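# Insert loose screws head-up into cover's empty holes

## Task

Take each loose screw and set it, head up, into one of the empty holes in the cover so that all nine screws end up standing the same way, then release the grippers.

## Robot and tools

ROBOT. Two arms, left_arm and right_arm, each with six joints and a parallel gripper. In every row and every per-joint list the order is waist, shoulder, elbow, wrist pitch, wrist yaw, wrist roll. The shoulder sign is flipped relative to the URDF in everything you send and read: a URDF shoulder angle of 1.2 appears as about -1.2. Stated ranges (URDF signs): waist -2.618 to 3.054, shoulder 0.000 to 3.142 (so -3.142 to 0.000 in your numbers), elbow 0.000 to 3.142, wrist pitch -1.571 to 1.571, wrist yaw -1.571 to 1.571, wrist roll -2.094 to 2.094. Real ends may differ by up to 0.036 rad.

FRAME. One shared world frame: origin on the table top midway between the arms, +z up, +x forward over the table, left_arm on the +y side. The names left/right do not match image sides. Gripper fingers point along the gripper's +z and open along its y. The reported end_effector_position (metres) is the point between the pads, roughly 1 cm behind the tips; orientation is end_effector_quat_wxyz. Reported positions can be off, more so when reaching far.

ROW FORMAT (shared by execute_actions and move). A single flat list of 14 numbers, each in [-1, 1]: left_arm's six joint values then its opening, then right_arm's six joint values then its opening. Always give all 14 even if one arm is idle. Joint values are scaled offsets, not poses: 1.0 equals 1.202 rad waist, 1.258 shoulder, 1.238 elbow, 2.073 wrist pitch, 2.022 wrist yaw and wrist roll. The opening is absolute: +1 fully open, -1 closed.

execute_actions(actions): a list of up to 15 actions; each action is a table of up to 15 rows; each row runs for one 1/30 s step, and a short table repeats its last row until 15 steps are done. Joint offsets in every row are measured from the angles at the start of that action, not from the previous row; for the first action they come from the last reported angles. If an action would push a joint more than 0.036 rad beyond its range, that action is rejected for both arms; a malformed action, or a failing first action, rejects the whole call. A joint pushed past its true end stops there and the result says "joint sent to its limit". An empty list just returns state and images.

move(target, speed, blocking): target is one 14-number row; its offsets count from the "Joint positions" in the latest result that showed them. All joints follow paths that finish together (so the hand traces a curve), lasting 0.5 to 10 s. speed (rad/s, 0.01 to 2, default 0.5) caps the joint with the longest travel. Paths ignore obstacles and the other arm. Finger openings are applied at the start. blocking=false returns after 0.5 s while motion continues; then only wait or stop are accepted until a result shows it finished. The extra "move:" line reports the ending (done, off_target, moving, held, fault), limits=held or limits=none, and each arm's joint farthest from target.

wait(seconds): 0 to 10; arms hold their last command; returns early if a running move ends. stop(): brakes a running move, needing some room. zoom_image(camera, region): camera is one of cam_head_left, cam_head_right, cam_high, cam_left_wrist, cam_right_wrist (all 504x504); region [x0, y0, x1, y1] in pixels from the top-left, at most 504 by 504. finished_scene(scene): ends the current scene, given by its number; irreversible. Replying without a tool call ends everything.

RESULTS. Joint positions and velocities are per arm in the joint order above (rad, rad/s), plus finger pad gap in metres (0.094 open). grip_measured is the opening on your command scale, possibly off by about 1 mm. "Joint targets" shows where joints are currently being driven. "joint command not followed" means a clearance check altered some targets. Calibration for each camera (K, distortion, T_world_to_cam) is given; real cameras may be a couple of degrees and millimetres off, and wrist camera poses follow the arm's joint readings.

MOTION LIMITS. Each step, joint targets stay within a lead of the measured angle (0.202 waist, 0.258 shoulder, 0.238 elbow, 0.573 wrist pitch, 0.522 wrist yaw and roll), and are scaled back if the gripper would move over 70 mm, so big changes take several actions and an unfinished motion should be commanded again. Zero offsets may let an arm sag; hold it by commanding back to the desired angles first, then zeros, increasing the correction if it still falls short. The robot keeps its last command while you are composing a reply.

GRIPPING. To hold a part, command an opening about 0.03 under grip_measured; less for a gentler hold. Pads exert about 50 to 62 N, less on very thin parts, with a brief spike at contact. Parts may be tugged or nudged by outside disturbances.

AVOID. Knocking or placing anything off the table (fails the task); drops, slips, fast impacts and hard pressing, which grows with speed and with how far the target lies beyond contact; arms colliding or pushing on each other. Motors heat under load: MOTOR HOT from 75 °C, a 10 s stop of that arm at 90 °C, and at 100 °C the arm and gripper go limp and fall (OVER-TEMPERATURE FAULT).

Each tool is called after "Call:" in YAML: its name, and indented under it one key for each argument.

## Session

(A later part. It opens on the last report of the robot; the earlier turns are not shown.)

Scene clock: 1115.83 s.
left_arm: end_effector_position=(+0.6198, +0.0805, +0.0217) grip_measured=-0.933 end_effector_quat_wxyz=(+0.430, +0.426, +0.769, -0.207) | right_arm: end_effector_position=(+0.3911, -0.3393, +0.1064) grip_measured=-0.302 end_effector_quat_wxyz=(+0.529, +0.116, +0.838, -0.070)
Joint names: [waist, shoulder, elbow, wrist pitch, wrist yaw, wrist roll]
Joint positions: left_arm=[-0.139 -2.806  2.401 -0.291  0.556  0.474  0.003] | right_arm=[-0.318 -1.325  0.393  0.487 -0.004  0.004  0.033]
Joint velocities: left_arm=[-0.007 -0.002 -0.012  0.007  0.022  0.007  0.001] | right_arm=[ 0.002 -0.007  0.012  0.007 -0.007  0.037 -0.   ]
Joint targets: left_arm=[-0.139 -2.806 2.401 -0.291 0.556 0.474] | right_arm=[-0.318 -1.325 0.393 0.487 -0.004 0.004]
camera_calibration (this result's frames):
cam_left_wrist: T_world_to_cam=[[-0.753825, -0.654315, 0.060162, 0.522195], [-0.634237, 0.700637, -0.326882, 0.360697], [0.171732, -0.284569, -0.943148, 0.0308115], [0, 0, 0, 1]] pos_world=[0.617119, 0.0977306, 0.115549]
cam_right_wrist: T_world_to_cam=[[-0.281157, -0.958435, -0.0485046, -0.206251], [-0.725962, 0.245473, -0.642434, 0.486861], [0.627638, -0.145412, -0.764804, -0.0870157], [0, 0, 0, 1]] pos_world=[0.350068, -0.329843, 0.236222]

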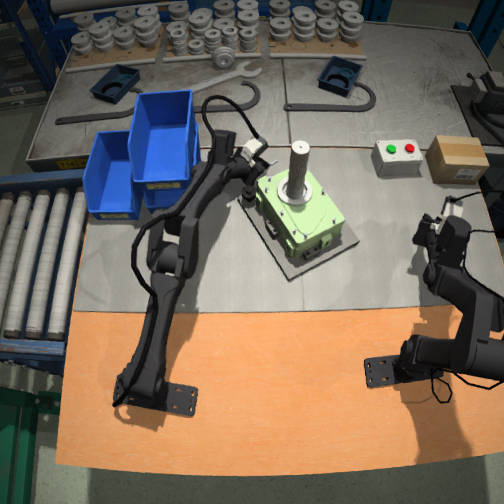

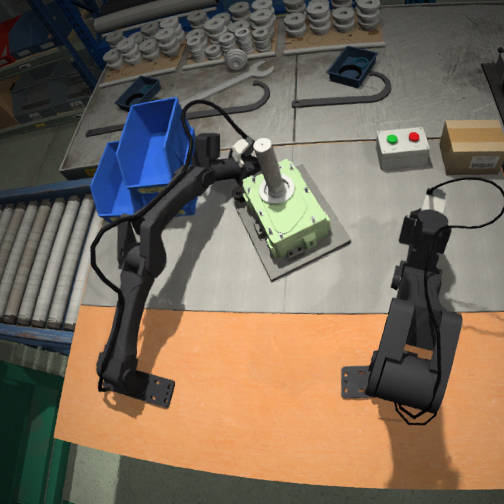

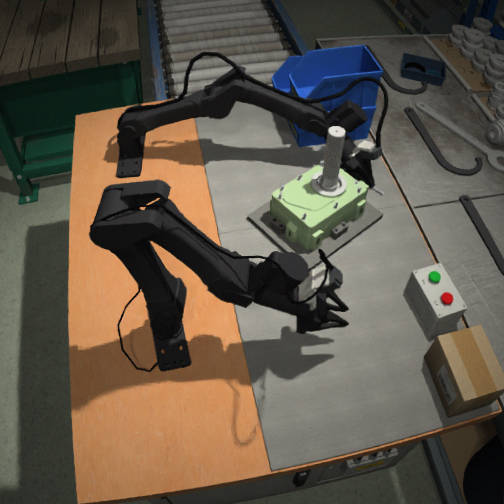

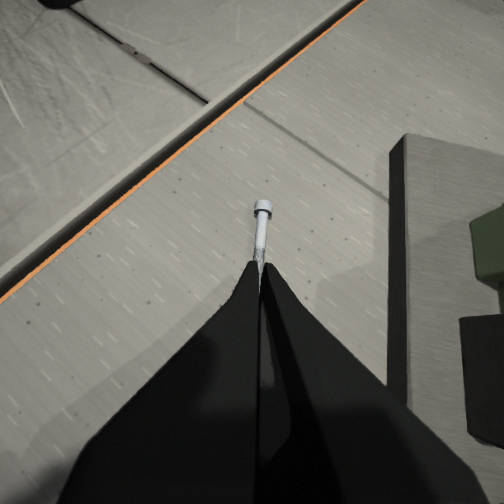

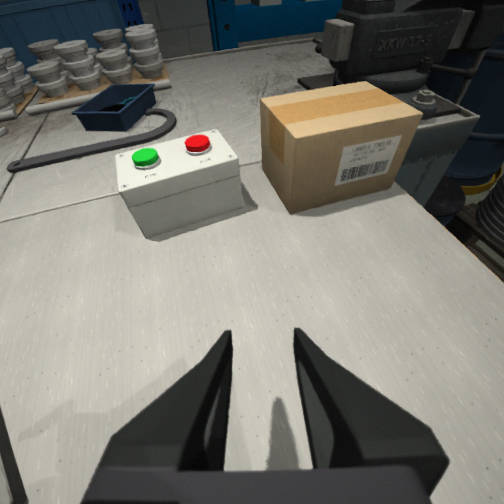

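Call:
move:
  target: [0,0.1,0,0,0,0,-0.97,0,0,0,0,0,0,-0.3]
  speed: 0.08

Call:
move:
  target: [0,0.4,-0.2,-0.12,-0.28,-0.24,-0.97,0,0,0,0,0,0,-0.3]
  speed: 0.3

Scene clock: 1126.87 s.
left_arm: end_effector_position=(+0.6260, +0.0788, +0.0915) grip_measured=-0.946 end_effector_quat_wxyz=(+0.474, +0.430, +0.743, -0.196) | right_arm: end_effector_position=(+0.3911, -0.3393, +0.1064) grip_measured=-0.302 end_effector_quat_wxyz=(+0.529, +0.116, +0.838, -0.070)
Joint names: [waist, shoulder, elbow, wrist pitch, wrist yaw, wrist roll]
Joint positions: left_arm=[-0.139 -2.703  2.401 -0.291  0.556  0.474  0.003] | right_arm=[-0.318 -1.325  0.393  0.487 -0.004  0.004  0.033]
Joint velocities: left_arm=[ 0.007  0.017  0.012  0.007 -0.007 -0.051  0.001] | right_arm=[ 0.007  0.007  0.007  0.007 -0.022  0.066 -0.   ]
Joint targets: left_arm=[-0.139 -2.680 2.401 -0.291 0.556 0.474] | right_arm=[-0.318 -1.325 0.393 0.487 -0.004 0.004]
move: off_target (left_arm); limits=none; left_arm: farthest joint: the shoulder, 0.022 radians from its target (0.126 radians at the start); right_arm: farthest joint: the waist, 0.000 radians from its target (0.000 radians at the start)
camera_calibration (this result's frames):
cam_left_wrist: T_world_to_cam=[[-0.75698, -0.653431, 0.00294766, 0.528687], [-0.597494, 0.690339, -0.407963, 0.373881], [0.26454, -0.310581, -0.912994, 0.0362001], [0, 0, 0, 1]] pos_world=[0.614021, 0.0985991, 0.184021]
cam_right_wrist: T_world_to_cam=[[-0.281157, -0.958435, -0.0485046, -0.206251], [-0.725962, 0.245473, -0.642434, 0.486861], [0.627638, -0.145412, -0.764804, -0.0870157], [0, 0, 0, 1]] pos_world=[0.350068, -0.329843, 0.236222]

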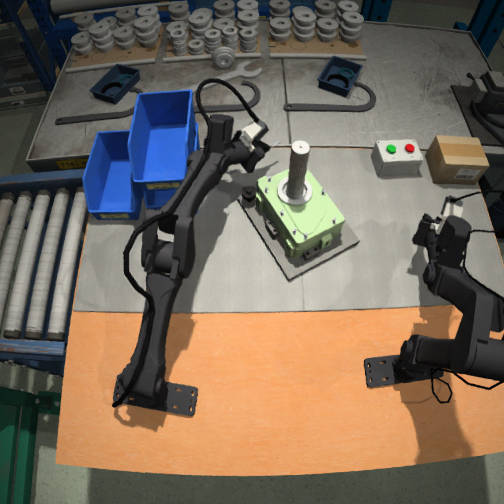

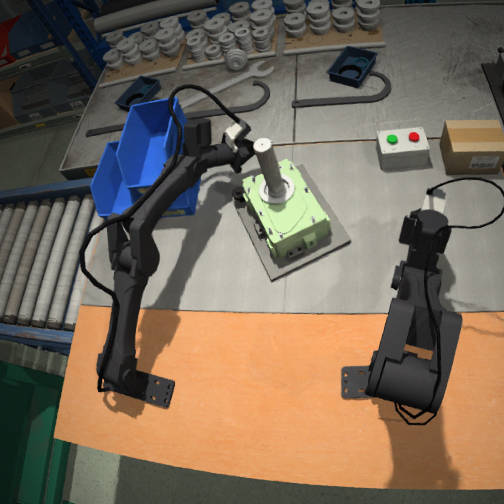

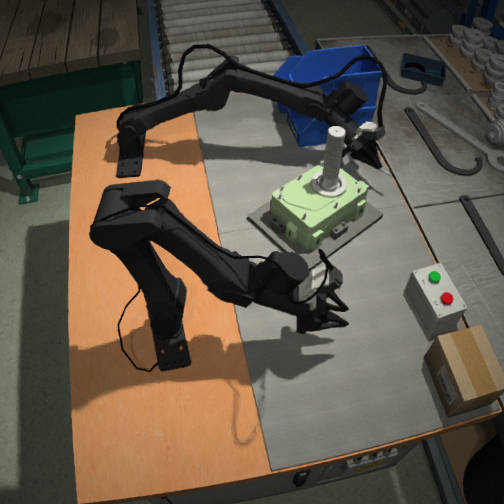

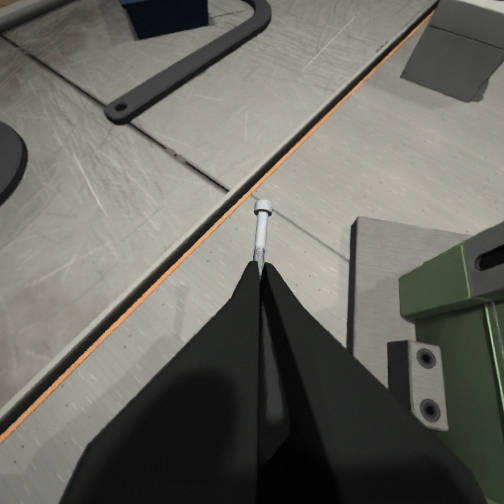

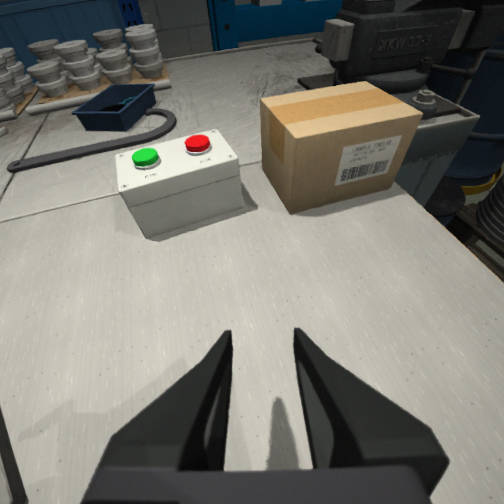

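Scene clock: 1129.43 s.
left_arm: end_effector_position=(+0.5953, +0.1852, +0.2448) grip_measured=-0.946 end_effector_quat_wxyz=(+0.477, +0.118, +0.868, -0.066) | right_arm: end_effector_position=(+0.3911, -0.3393, +0.1064) grip_measured=-0.302 end_effector_quat_wxyz=(+0.529, +0.116, +0.838, -0.070)
Joint names: [waist, shoulder, elbow, wrist pitch, wrist yaw, wrist roll]
Joint positions: left_arm=[-0.139 -2.217  2.171 -0.519 -0.001 -0.002  0.003] | right_arm=[-0.318 -1.325  0.393  0.487 -0.004  0.004  0.033]
Joint velocities: left_arm=[-0.012 -0.002 -0.002 -0.037  0.022 -0.066 -0.   ] | right_arm=[-0.002  0.002  0.007  0.007 -0.022 -0.11  -0.   ]
Joint targets: left_arm=[-0.139 -2.199 2.153 -0.539 -0.010 -0.011] | right_arm=[-0.318 -1.325 0.393 0.487 -0.004 0.004]
move: off_target (left_arm); limits=none; left_arm: farthest joint: the wrist pitch, 0.021 radians from its target (0.249 radians at the start); right_arm: farthest joint: the waist, 0.000 radians from its target (0.000 radians at the start)
camera_calibration (this result's frames):
cam_left_wrist: T_world_to_cam=[[-0.14094, -0.983771, 0.111047, 0.242574], [-0.93894, 0.0972618, -0.330047, 0.638657], [0.31389, -0.150783, -0.93741, 0.164397], [0, 0, 0, 1]] pos_world=[0.582246, 0.201308, 0.337957]
cam_right_wrist: T_world_to_cam=[[-0.281157, -0.958435, -0.0485046, -0.206251], [-0.725962, 0.245473, -0.642434, 0.486861], [0.627638, -0.145412, -0.764804, -0.0870157], [0, 0, 0, 1]] pos_world=[0.350068, -0.329843, 0.236222]

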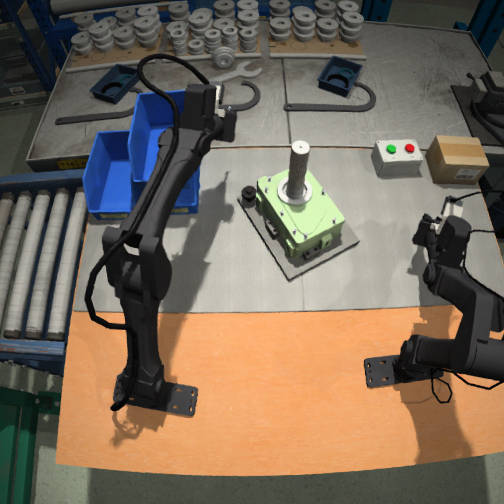

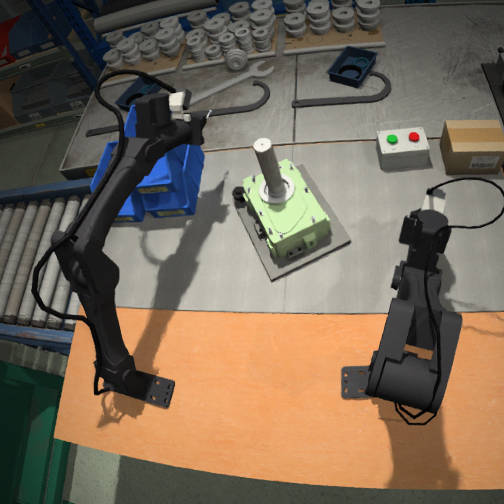

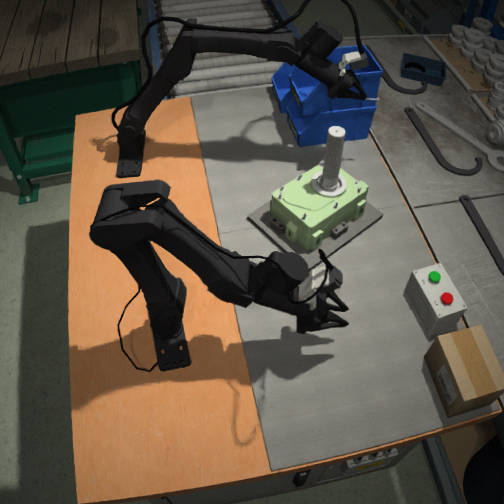

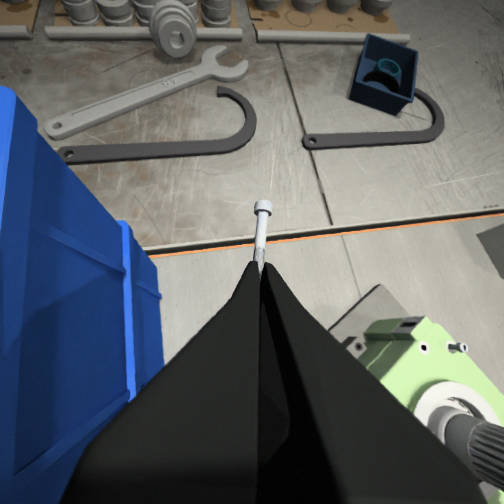

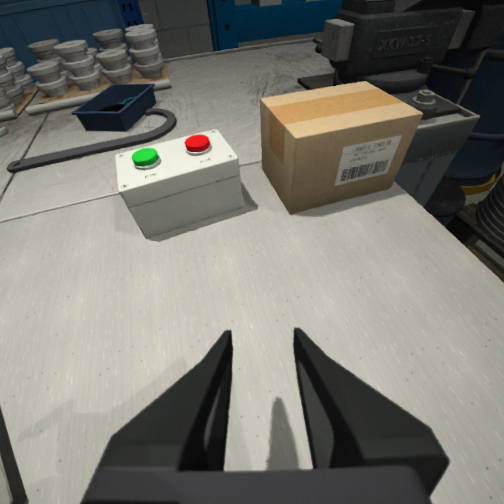

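Call:
move:
  target: [0,0.49,-1,0.294,0,0,-0.97,0,0,0,0,0,0,-0.3]
  speed: 0.5

Call:
move:
  target: [-0.487,0.155,-0.495,0.2,0,0,-0.97,0,0,0,0,0,0,-0.3]
  speed: 0.4

Scene clock: 1149.93 s.
left_arm: end_effector_position=(+0.4322, +0.2310, +0.1326) grip_measured=-0.946 end_effector_quat_wxyz=(+0.459, +0.119, +0.878, -0.063) | right_arm: end_effector_position=(+0.3911, -0.3393, +0.1064) grip_measured=-0.302 end_effector_quat_wxyz=(+0.529, +0.116, +0.838, -0.070)
Joint names: [waist, shoulder, elbow, wrist pitch, wrist yaw, wrist roll]
Joint positions: left_arm=[-0.139 -1.627  0.945  0.076 -0.001 -0.002  0.003] | right_arm=[-0.318 -1.325  0.393  0.487 -0.004  0.004  0.033]
Joint velocities: left_arm=[ 0.002 -0.002 -0.002  0.037  0.007 -0.051 -0.   ] | right_arm=[-0.002 -0.012 -0.002 -0.081 -0.037 -0.081 -0.001]
Joint targets: left_arm=[-0.139 -1.600 0.933 0.091 -0.001 -0.002] | right_arm=[-0.318 -1.325 0.393 0.487 -0.004 0.004]
move: off_target (left_arm); limits=none; left_arm: farthest joint: the shoulder, 0.026 radians from its target (0.616 radians at the start); right_arm: farthest joint: the waist, 0.000 radians from its target (0.000 radians at the start)
camera_calibration (this result's frames):
cam_left_wrist: T_world_to_cam=[[-0.136116, -0.985038, 0.105702, 0.276003], [-0.951331, 0.100185, -0.291433, 0.443609], [0.276483, -0.140226, -0.950733, 0.132776], [0, 0, 0, 1]] pos_world=[0.422877, 0.246049, 0.226343]
cam_right_wrist: T_world_to_cam=[[-0.281157, -0.958435, -0.0485046, -0.206251], [-0.725962, 0.245473, -0.642434, 0.486861], [0.627638, -0.145412, -0.764804, -0.0870157], [0, 0, 0, 1]] pos_world=[0.350068, -0.329843, 0.236222]

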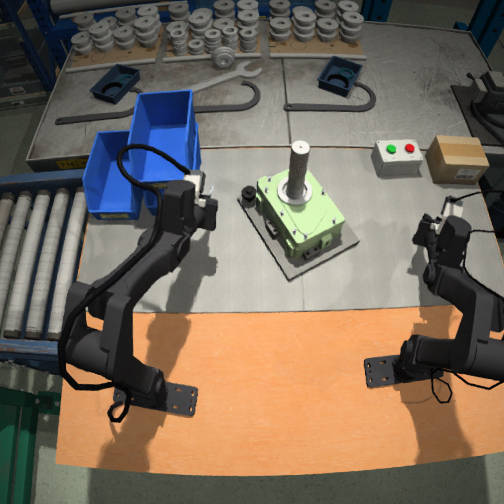

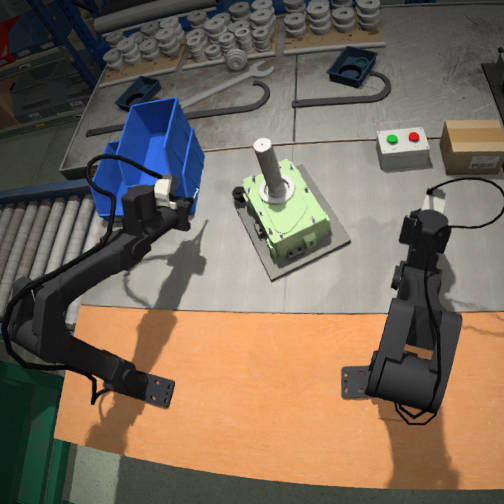

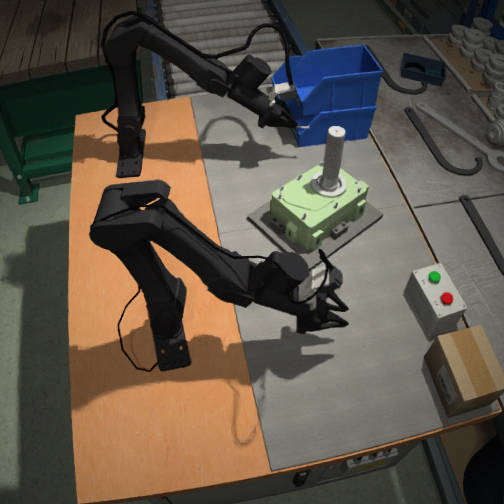

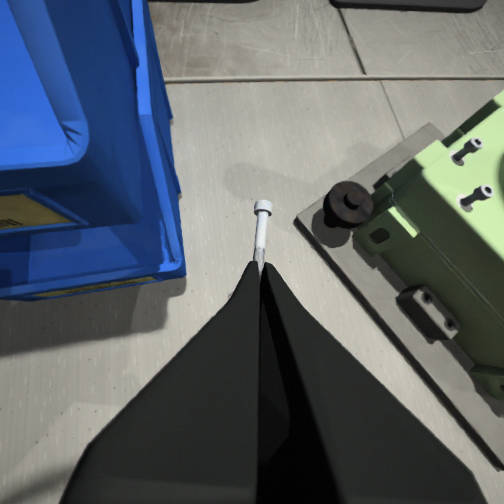

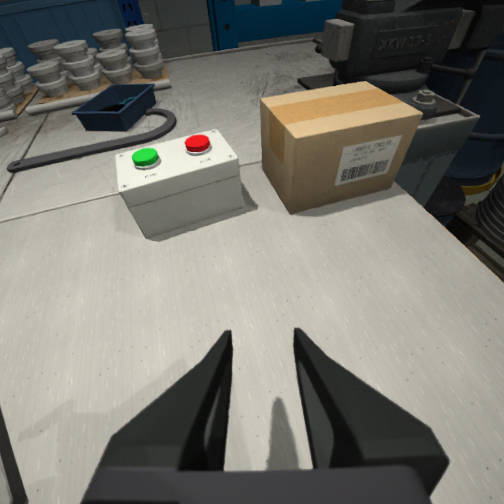

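Scene clock: 1152.20 s.
left_arm: end_effector_position=(+0.2150, +0.0921, +0.0397) grip_measured=-0.946 end_effector_quat_wxyz=(+0.410, +0.368, +0.814, -0.185) | right_arm: end_effector_position=(+0.3911, -0.3393, +0.1064) grip_measured=-0.302 end_effector_quat_wxyz=(+0.529, +0.116, +0.838, -0.070)
Joint names: [waist, shoulder, elbow, wrist pitch, wrist yaw, wrist roll]
Joint positions: left_arm=[-0.717 -1.457  0.344  0.475 -0.002 -0.002  0.003] | right_arm=[-0.318 -1.325  0.393  0.487 -0.004  0.004  0.033]
Joint velocities: left_arm=[-0.002  0.007  0.007  0.007  0.037  0.022 -0.001] | right_arm=[-0.007  0.002 -0.002 -0.007 -0.007 -0.081  0.001]
Joint targets: left_arm=[-0.724 -1.432 0.332 0.490 -0.002 -0.002] | right_arm=[-0.318 -1.325 0.393 0.487 -0.004 0.004]
move: off_target (left_arm); limits=none; left_arm: farthest joint: the shoulder, 0.025 radians from its target (0.195 radians at the start); right_arm: farthest joint: the waist, 0.000 radians from its target (0.000 radians at the start)
camera_calibration (this result's frames):
cam_left_wrist: T_world_to_cam=[[-0.64993, -0.753284, 0.100764, 0.208722], [-0.747761, 0.610131, -0.261904, 0.131919], [0.13581, -0.245567, -0.959819, 0.125289], [0, 0, 0, 1]] pos_world=[0.217283, 0.107506, 0.133773]
cam_right_wrist: T_world_to_cam=[[-0.281157, -0.958435, -0.0485046, -0.206251], [-0.725962, 0.245473, -0.642434, 0.486861], [0.627638, -0.145412, -0.764804, -0.0870157], [0, 0, 0, 1]] pos_world=[0.350068, -0.329843, 0.236222]

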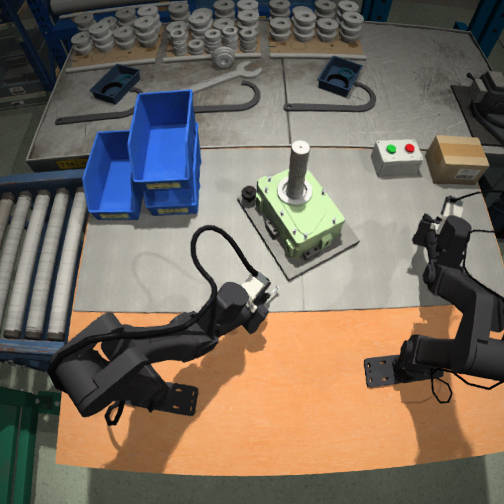

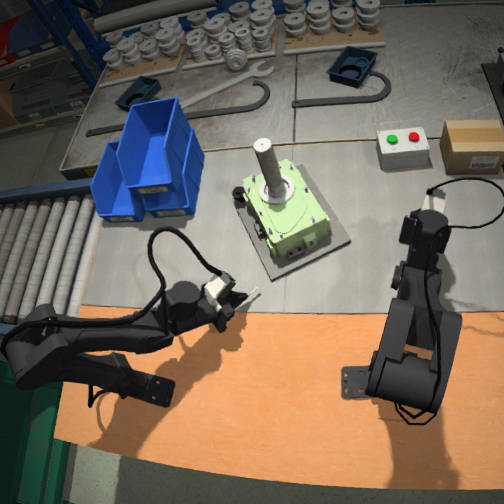

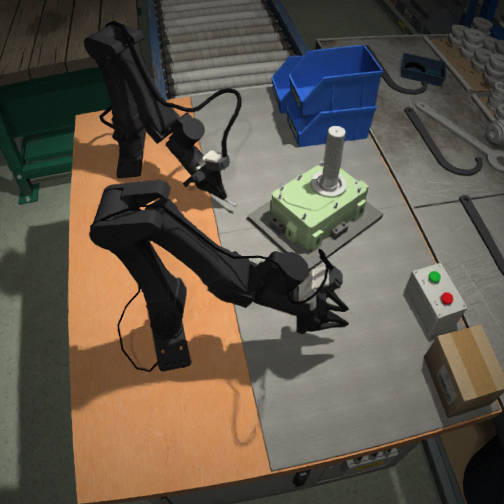

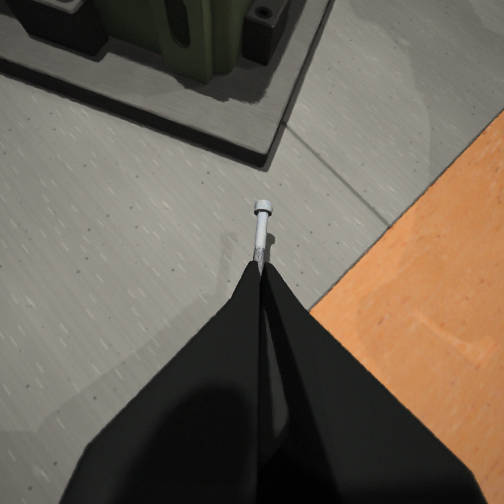

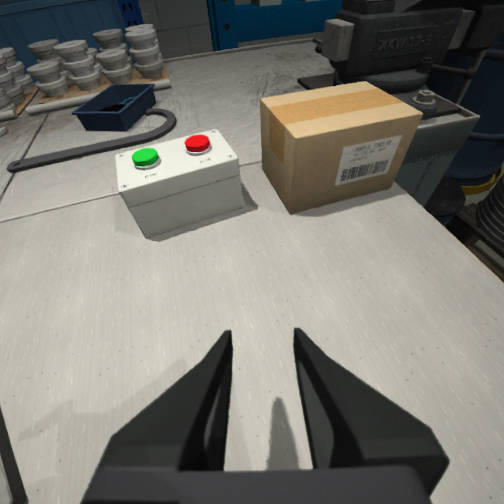

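Call:
move:
  target: [0,-0.148,-0.062,0.15,0,0,-0.97,0,0,0,0,0,0,-0.3]
  speed: 0.12

Scene clock: 1171.43 s.
left_arm: end_effector_position=(+0.2190, +0.0876, +0.0225) grip_measured=-0.946 end_effector_quat_wxyz=(+0.436, +0.361, +0.800, -0.197) | right_arm: end_effector_position=(+0.3911, -0.3393, +0.1064) grip_measured=-0.302 end_effector_quat_wxyz=(+0.529, +0.116, +0.838, -0.070)
Joint names: [waist, shoulder, elbow, wrist pitch, wrist yaw, wrist roll]
Joint positions: left_arm=[-0.717 -1.628  0.285  0.771 -0.002 -0.002  0.003] | right_arm=[-0.318 -1.325  0.393  0.487 -0.004  0.004  0.033]
Joint velocities: left_arm=[-0.012 -0.012 -0.007 -0.037  0.007 -0.051 -0.001] | right_arm=[ 0.022  0.007 -0.002  0.007  0.095  0.007 -0.   ]
Joint targets: left_arm=[-0.717 -1.644 0.267 0.786 -0.002 -0.002] | right_arm=[-0.318 -1.325 0.393 0.487 -0.004 0.004]
move: done; limits=none; left_arm: farthest joint: the elbow, 0.017 radians from its target (0.077 radians at the start); right_arm: farthest joint: the waist, 0.000 radians from its target (0.000 radians at the start)
camera_calibration (this result's frames):
cam_left_wrist: T_world_to_cam=[[-0.654505, -0.748056, 0.109706, 0.209964], [-0.735023, 0.595574, -0.324088, 0.13299], [0.177098, -0.292754, -0.939644, 0.101825], [0, 0, 0, 1]] pos_world=[0.21714, 0.107669, 0.115745]
cam_right_wrist: T_world_to_cam=[[-0.281157, -0.958435, -0.0485046, -0.206251], [-0.725962, 0.245473, -0.642434, 0.486861], [0.627638, -0.145412, -0.764804, -0.0870157], [0, 0, 0, 1]] pos_world=[0.350068, -0.329843, 0.236222]

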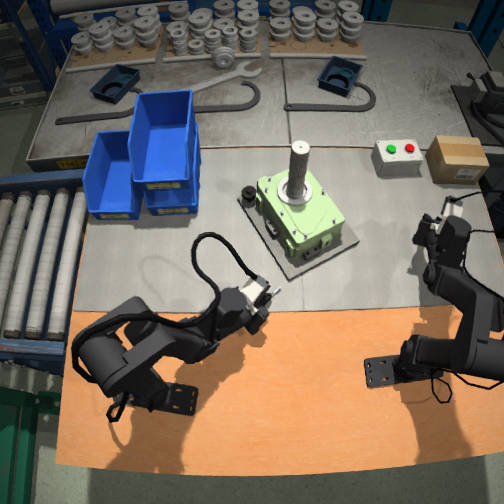

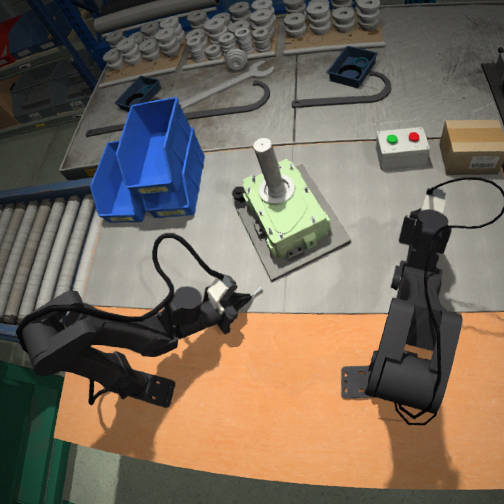

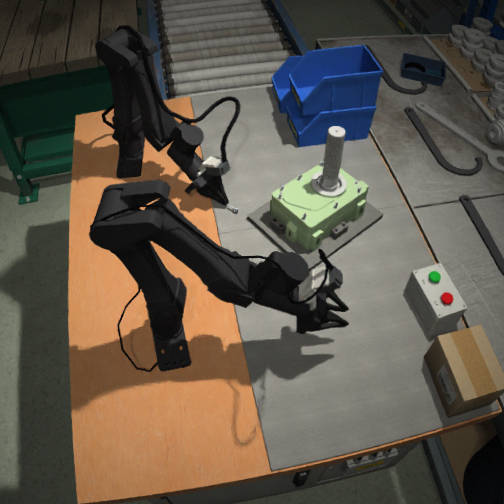

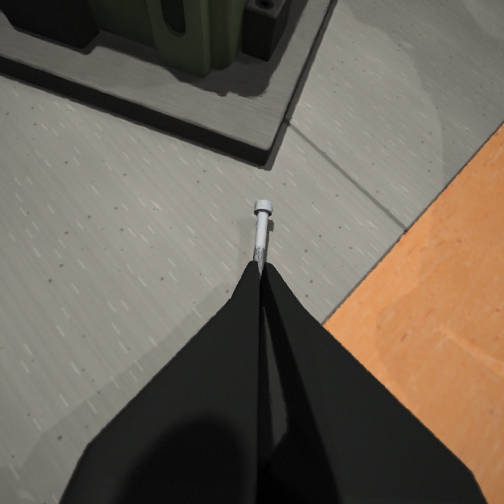

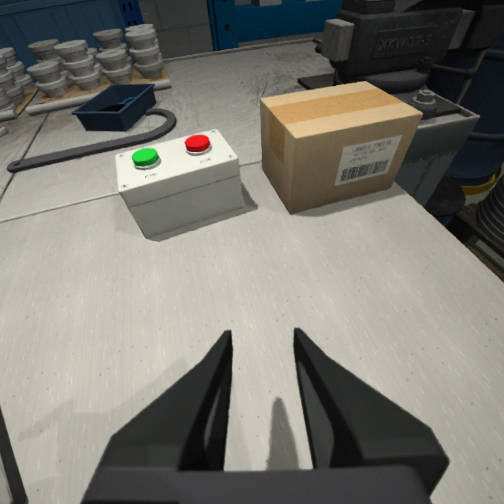

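Call:
move:
  target: [0,-0.022,0,0,0,0,-0.97,0,0.3,0.2,-0.2,0,0.5,-0.3]
  speed: 0.6

Call:
execute_actions:
  actions:
    - [[0,0,0,0,0,0,-0.85,0,0,0,0,0,0,-0.3]]
    - [[0,0,0,0,0,0,-0.4,0,0,0,0,0,0,-0.3]]

Call:
move:
  target: [0,0.25,0,0,0,0,-0.4,0.4,0,0,0,0,0.415,-0.3]
  speed: 0.5

Call:
move:
  target: [0.7,0,0,0,0,0,-0.4,0.66,0,0,0,0,0,-0.3]
  speed: 0.5

Scene clock: 1183.60 s.
left_arm: end_effector_position=(+0.2182, +0.0884, +0.0185) grip_measured=-0.946 end_effector_quat_wxyz=(+0.432, +0.363, +0.803, -0.195) | right_arm: end_effector_position=(+0.3783, -0.3357, +0.2398) grip_measured=-0.302 end_effector_quat_wxyz=(+0.564, +0.477, +0.637, +0.221)
Joint names: [waist, shoulder, elbow, wrist pitch, wrist yaw, wrist roll]
Joint positions: left_arm=[-0.717 -1.64   0.285  0.772 -0.002 -0.002  0.003] | right_arm=[-0.318 -0.971  0.61   0.09  -0.004  1.016  0.033]
Joint velocities: left_arm=[ 0.007  0.007 -0.007 -0.022  0.066  0.022 -0.001] | right_arm=[-0.012  0.017 -0.007  0.066 -0.007 -0.007 -0.001]
Joint targets: left_arm=[-0.717 -1.656 0.285 0.772 -0.002 -0.002] | right_arm=[-0.318 -0.948 0.640 0.072 -0.004 1.015]
move: off_target (right_arm); limits=none; left_arm: farthest joint: the shoulder, 0.016 radians from its target (0.028 radians at the start); right_arm: farthest joint: the elbow, 0.030 radians from its target (0.248 radians at the start)
camera_calibration (this result's frames):
cam_left_wrist: T_world_to_cam=[[-0.653657, -0.749025, 0.108137, 0.210488], [-0.737504, 0.598409, -0.313041, 0.130698], [0.169766, -0.284373, -0.943563, 0.0993502], [0, 0, 0, 1]] pos_world=[0.217111, 0.107703, 0.111895]
cam_right_wrist: T_world_to_cam=[[-0.348393, -0.409183, -0.843322, 0.200492], [-0.287063, 0.903036, -0.319565, 0.539625], [0.89231, 0.130752, -0.432072, -0.0636059], [0, 0, 0, 1]] pos_world=[0.281512, -0.396946, 0.314042]

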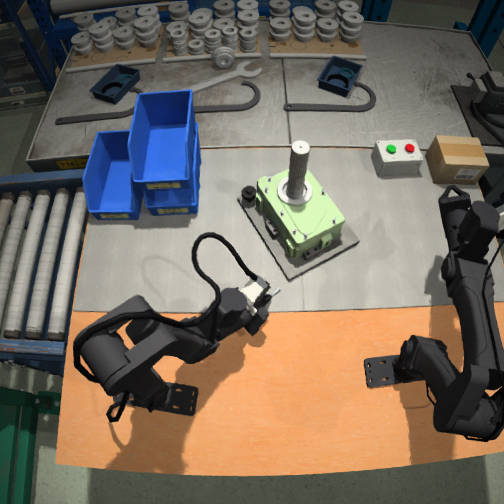

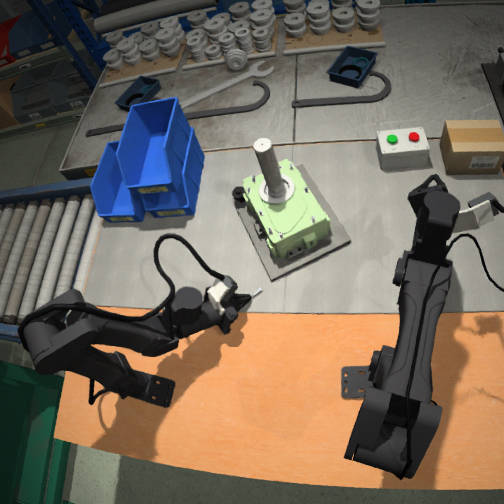

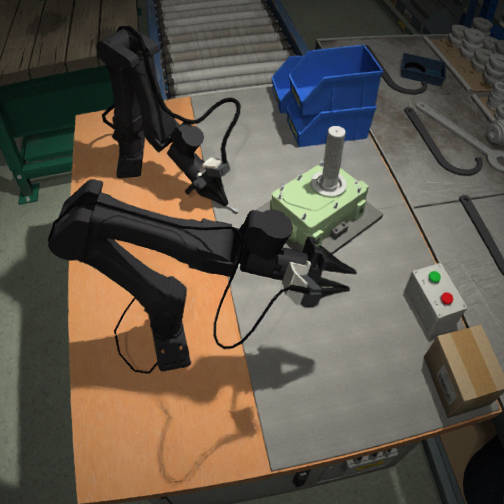

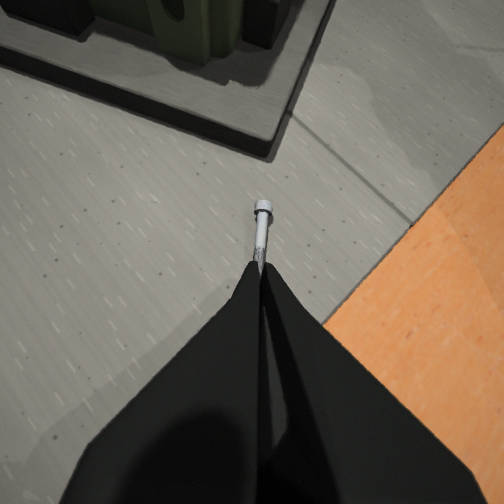

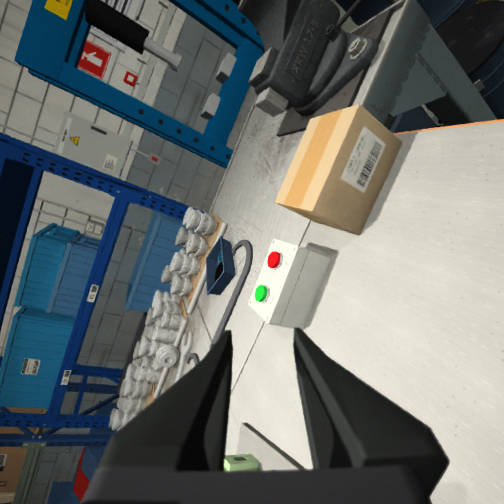

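Scene clock: 1184.60 s.
left_arm: end_effector_position=(+0.2182, +0.0884, +0.0185) grip_measured=-0.403 end_effector_quat_wxyz=(+0.432, +0.363, +0.803, -0.195) | right_arm: end_effector_position=(+0.3783, -0.3357, +0.2398) grip_measured=-0.302 end_effector_quat_wxyz=(+0.563, +0.479, +0.636, +0.222)
Joint names: [waist, shoulder, elbow, wrist pitch, wrist yaw, wrist roll]
Joint positions: left_arm=[-0.717 -1.64   0.285  0.772 -0.002 -0.002  0.028] | right_arm=[-0.318 -0.971  0.61   0.09  -0.004  1.02   0.033]
Joint velocities: left_arm=[ 0.002  0.007 -0.017 -0.022  0.007 -0.022 -0.   ] | right_arm=[-0.017 -0.007  0.002  0.007  0.051 -0.11   0.   ]
Joint targets: left_arm=[-0.717 -1.640 0.285 0.772 -0.002 -0.002] | right_arm=[-0.318 -0.971 0.610 0.090 -0.004 1.018]
camera_calibration (this result's frames):
cam_left_wrist: T_world_to_cam=[[-0.653657, -0.749025, 0.108137, 0.210488], [-0.737504, 0.598409, -0.313041, 0.130698], [0.169766, -0.284373, -0.943563, 0.0993502], [0, 0, 0, 1]] pos_world=[0.217111, 0.107703, 0.111895]
cam_right_wrist: T_world_to_cam=[[-0.347981, -0.405837, -0.845107, 0.201887], [-0.285831, 0.904454, -0.316643, 0.538934], [0.892866, 0.131372, -0.430734, -0.063929], [0, 0, 0, 1]] pos_world=[0.281377, -0.39711, 0.313729]

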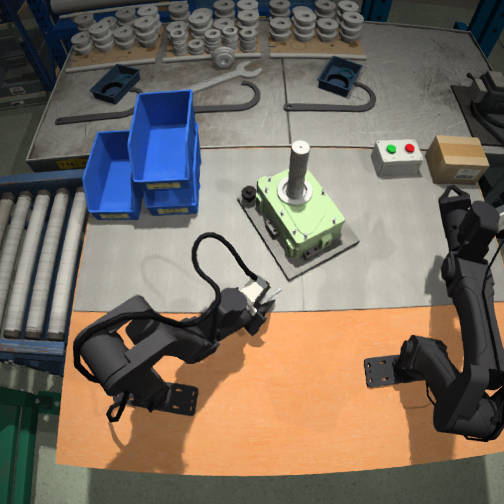

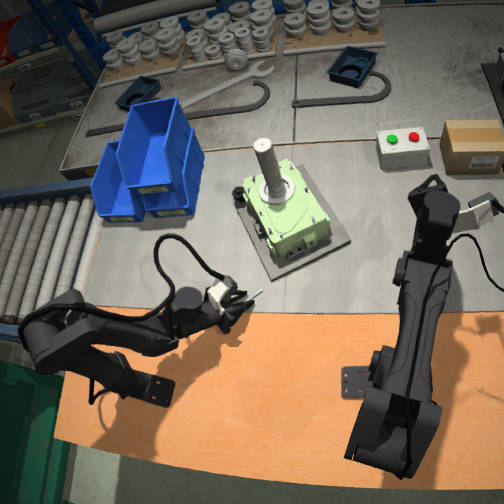

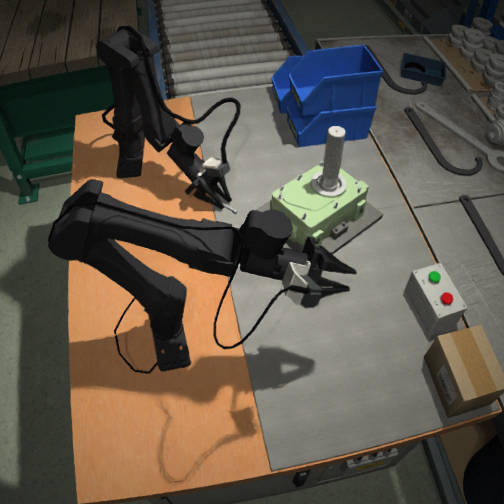

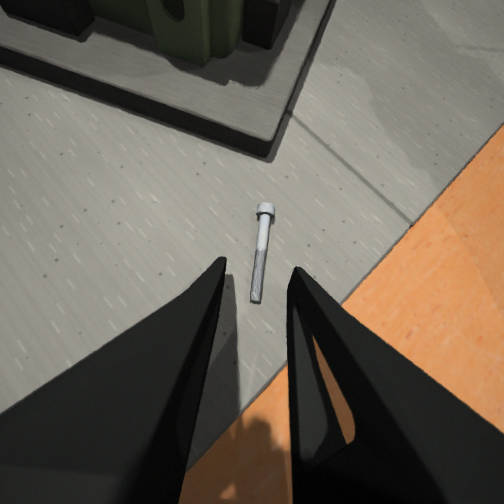

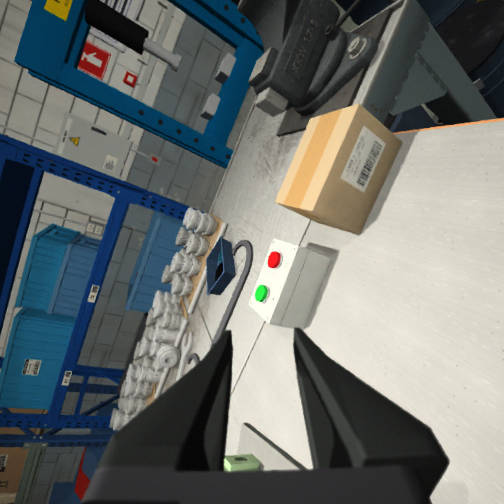

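Scene clock: 1187.07 s.
left_arm: end_effector_position=(+0.2278, +0.0774, +0.1197) grip_measured=-0.403 end_effector_quat_wxyz=(+0.544, +0.330, +0.731, -0.246) | right_arm: end_effector_position=(+0.3839, -0.1674, +0.2398) grip_measured=-0.302 end_effector_quat_wxyz=(+0.311, +0.587, +0.537, +0.520)
Joint names: [waist, shoulder, elbow, wrist pitch, wrist yaw, wrist roll]
Joint positions: left_arm=[-0.717 -1.348  0.285  0.772 -0.002 -0.002  0.028] | right_arm=[ 0.152 -0.971  0.61   0.09  -0.005  1.86   0.033]
Joint velocities: left_arm=[ 0.012  0.002  0.017 -0.007  0.007  0.037  0.001] | right_arm=[-0.017  0.012 -0.017  0.007 -0.066 -0.051  0.001]
Joint targets: left_arm=[-0.717 -1.325 0.285 0.772 -0.002 -0.002] | right_arm=[0.163 -0.971 0.610 0.090 -0.004 1.858]
move: off_target (left_arm); limits=none; left_arm: farthest joint: the shoulder, 0.022 radians from its target (0.315 radians at the start); right_arm: farthest joint: the waist, 0.010 radians from its target (0.481 radians at the start)
camera_calibration (this result's frames):
cam_left_wrist: T_world_to_cam=[[-0.67789, -0.72133, 0.141941, 0.196924], [-0.651993, 0.500683, -0.569404, 0.194845], [0.339661, -0.478538, -0.809711, 0.150389], [0, 0, 0, 1]] pos_world=[0.20945, 0.116459, 0.204766]
cam_right_wrist: T_world_to_cam=[[-0.306882, 0.273732, -0.911534, 0.386045], [-0.484873, 0.779173, 0.397224, 0.272583], [0.818976, 0.563879, -0.106389, -0.0681218], [0, 0, 0, 1]] pos_world=[0.306429, -0.27965, 0.236369]

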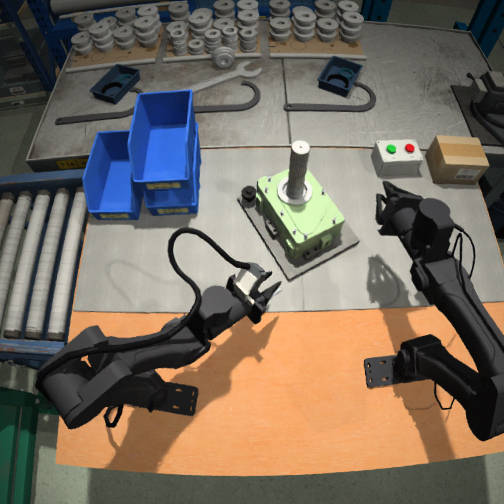

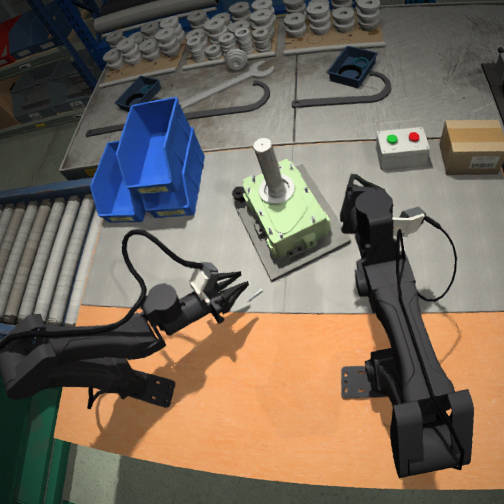

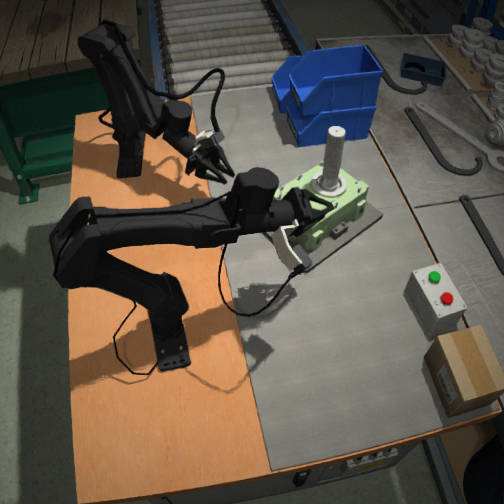

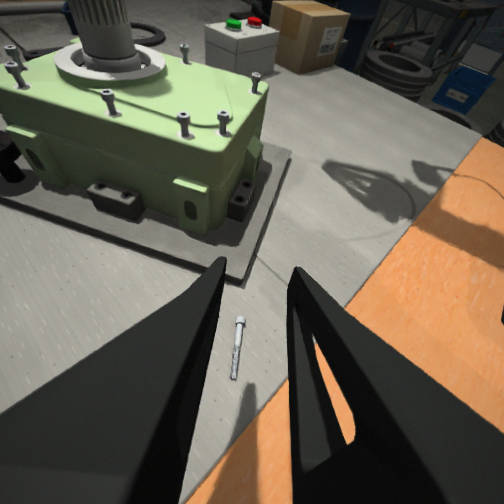

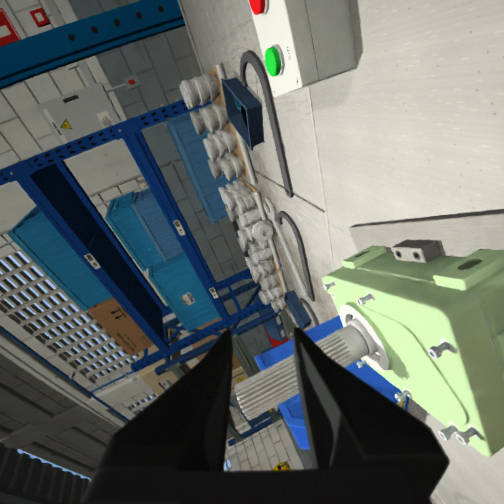

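Scene clock: 1189.13 s.
left_arm: end_effector_position=(+0.3535, +0.3507, +0.1197) grip_measured=-0.403 end_effector_quat_wxyz=(+0.597, +0.006, +0.802, -0.005) | right_arm: end_effector_position=(+0.2292, +0.0614, +0.2398) grip_measured=-0.302 end_effector_quat_wxyz=(+0.087, +0.338, +0.721, +0.599)
Joint names: [waist, shoulder, elbow, wrist pitch, wrist yaw, wrist roll]
Joint positions: left_arm=[ 0.117 -1.348  0.285  0.772 -0.001 -0.002  0.028] | right_arm=[ 0.936 -0.971  0.61   0.09  -0.008  1.863  0.033]
Joint velocities: left_arm=[-0.002  0.007  0.007 -0.022  0.066  0.007 -0.001] | right_arm=[-0.007  0.017 -0.007 -0.022 -0.051  0.11  -0.   ]
Joint targets: left_arm=[0.124 -1.348 0.285 0.772 -0.002 -0.002] | right_arm=[0.946 -0.971 0.610 0.090 -0.005 1.860]
move: done; limits=none; left_arm: farthest joint: the waist, 0.007 radians from its target (0.842 radians at the start); right_arm: farthest joint: the waist, 0.009 radians from its target (0.793 radians at the start)
camera_calibration (this result's frames):
cam_left_wrist: T_world_to_cam=[[0.078327, -0.986725, 0.142265, 0.304908], [-0.808971, -0.146305, -0.569351, 0.422326], [0.582607, -0.0704929, -0.809691, 0.00949444], [0, 0, 0, 1]] pos_world=[0.312235, 0.363318, 0.204762]
cam_right_wrist: T_world_to_cam=[[-0.413113, -0.0220525, -0.910413, 0.318185], [-0.892847, 0.206675, 0.400136, 0.147266], [0.179336, 0.978161, -0.10507, 0.0504121], [0, 0, 0, 1]] pos_world=[0.253892, -0.0727306, 0.23605]

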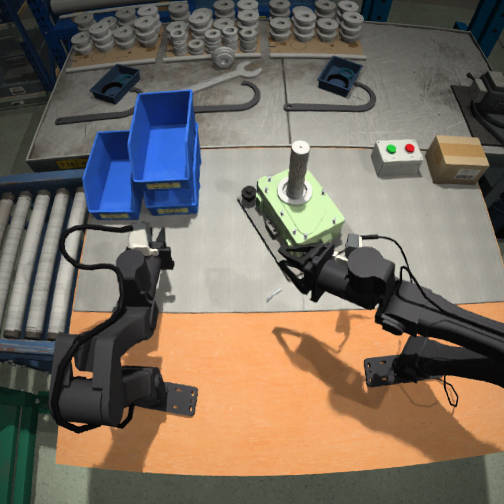

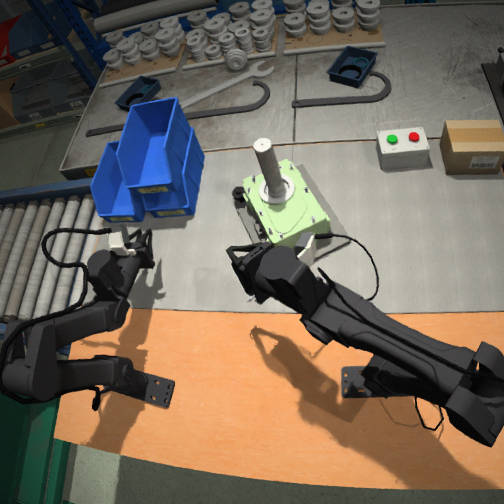

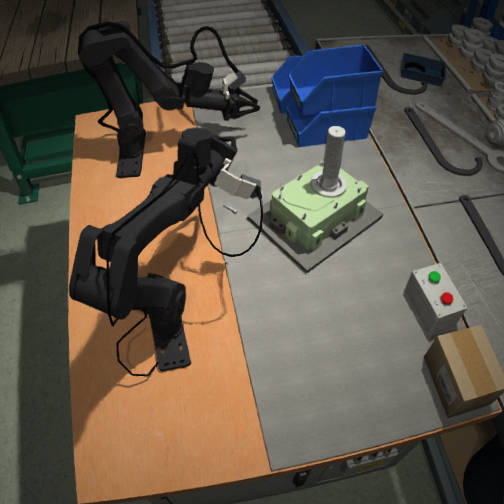

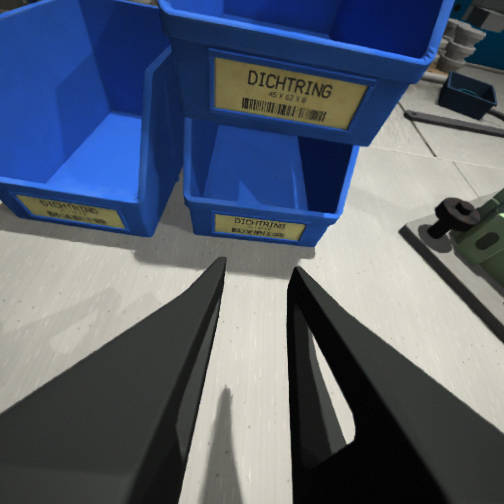

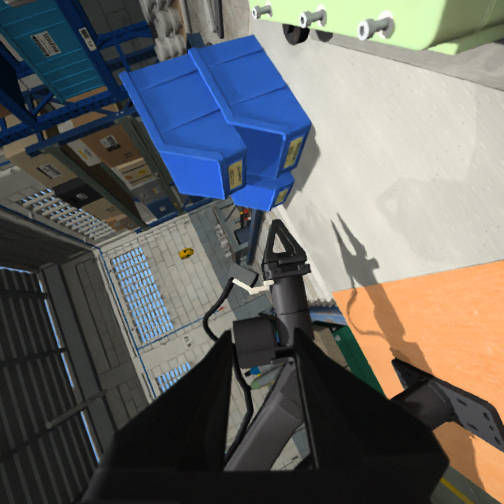

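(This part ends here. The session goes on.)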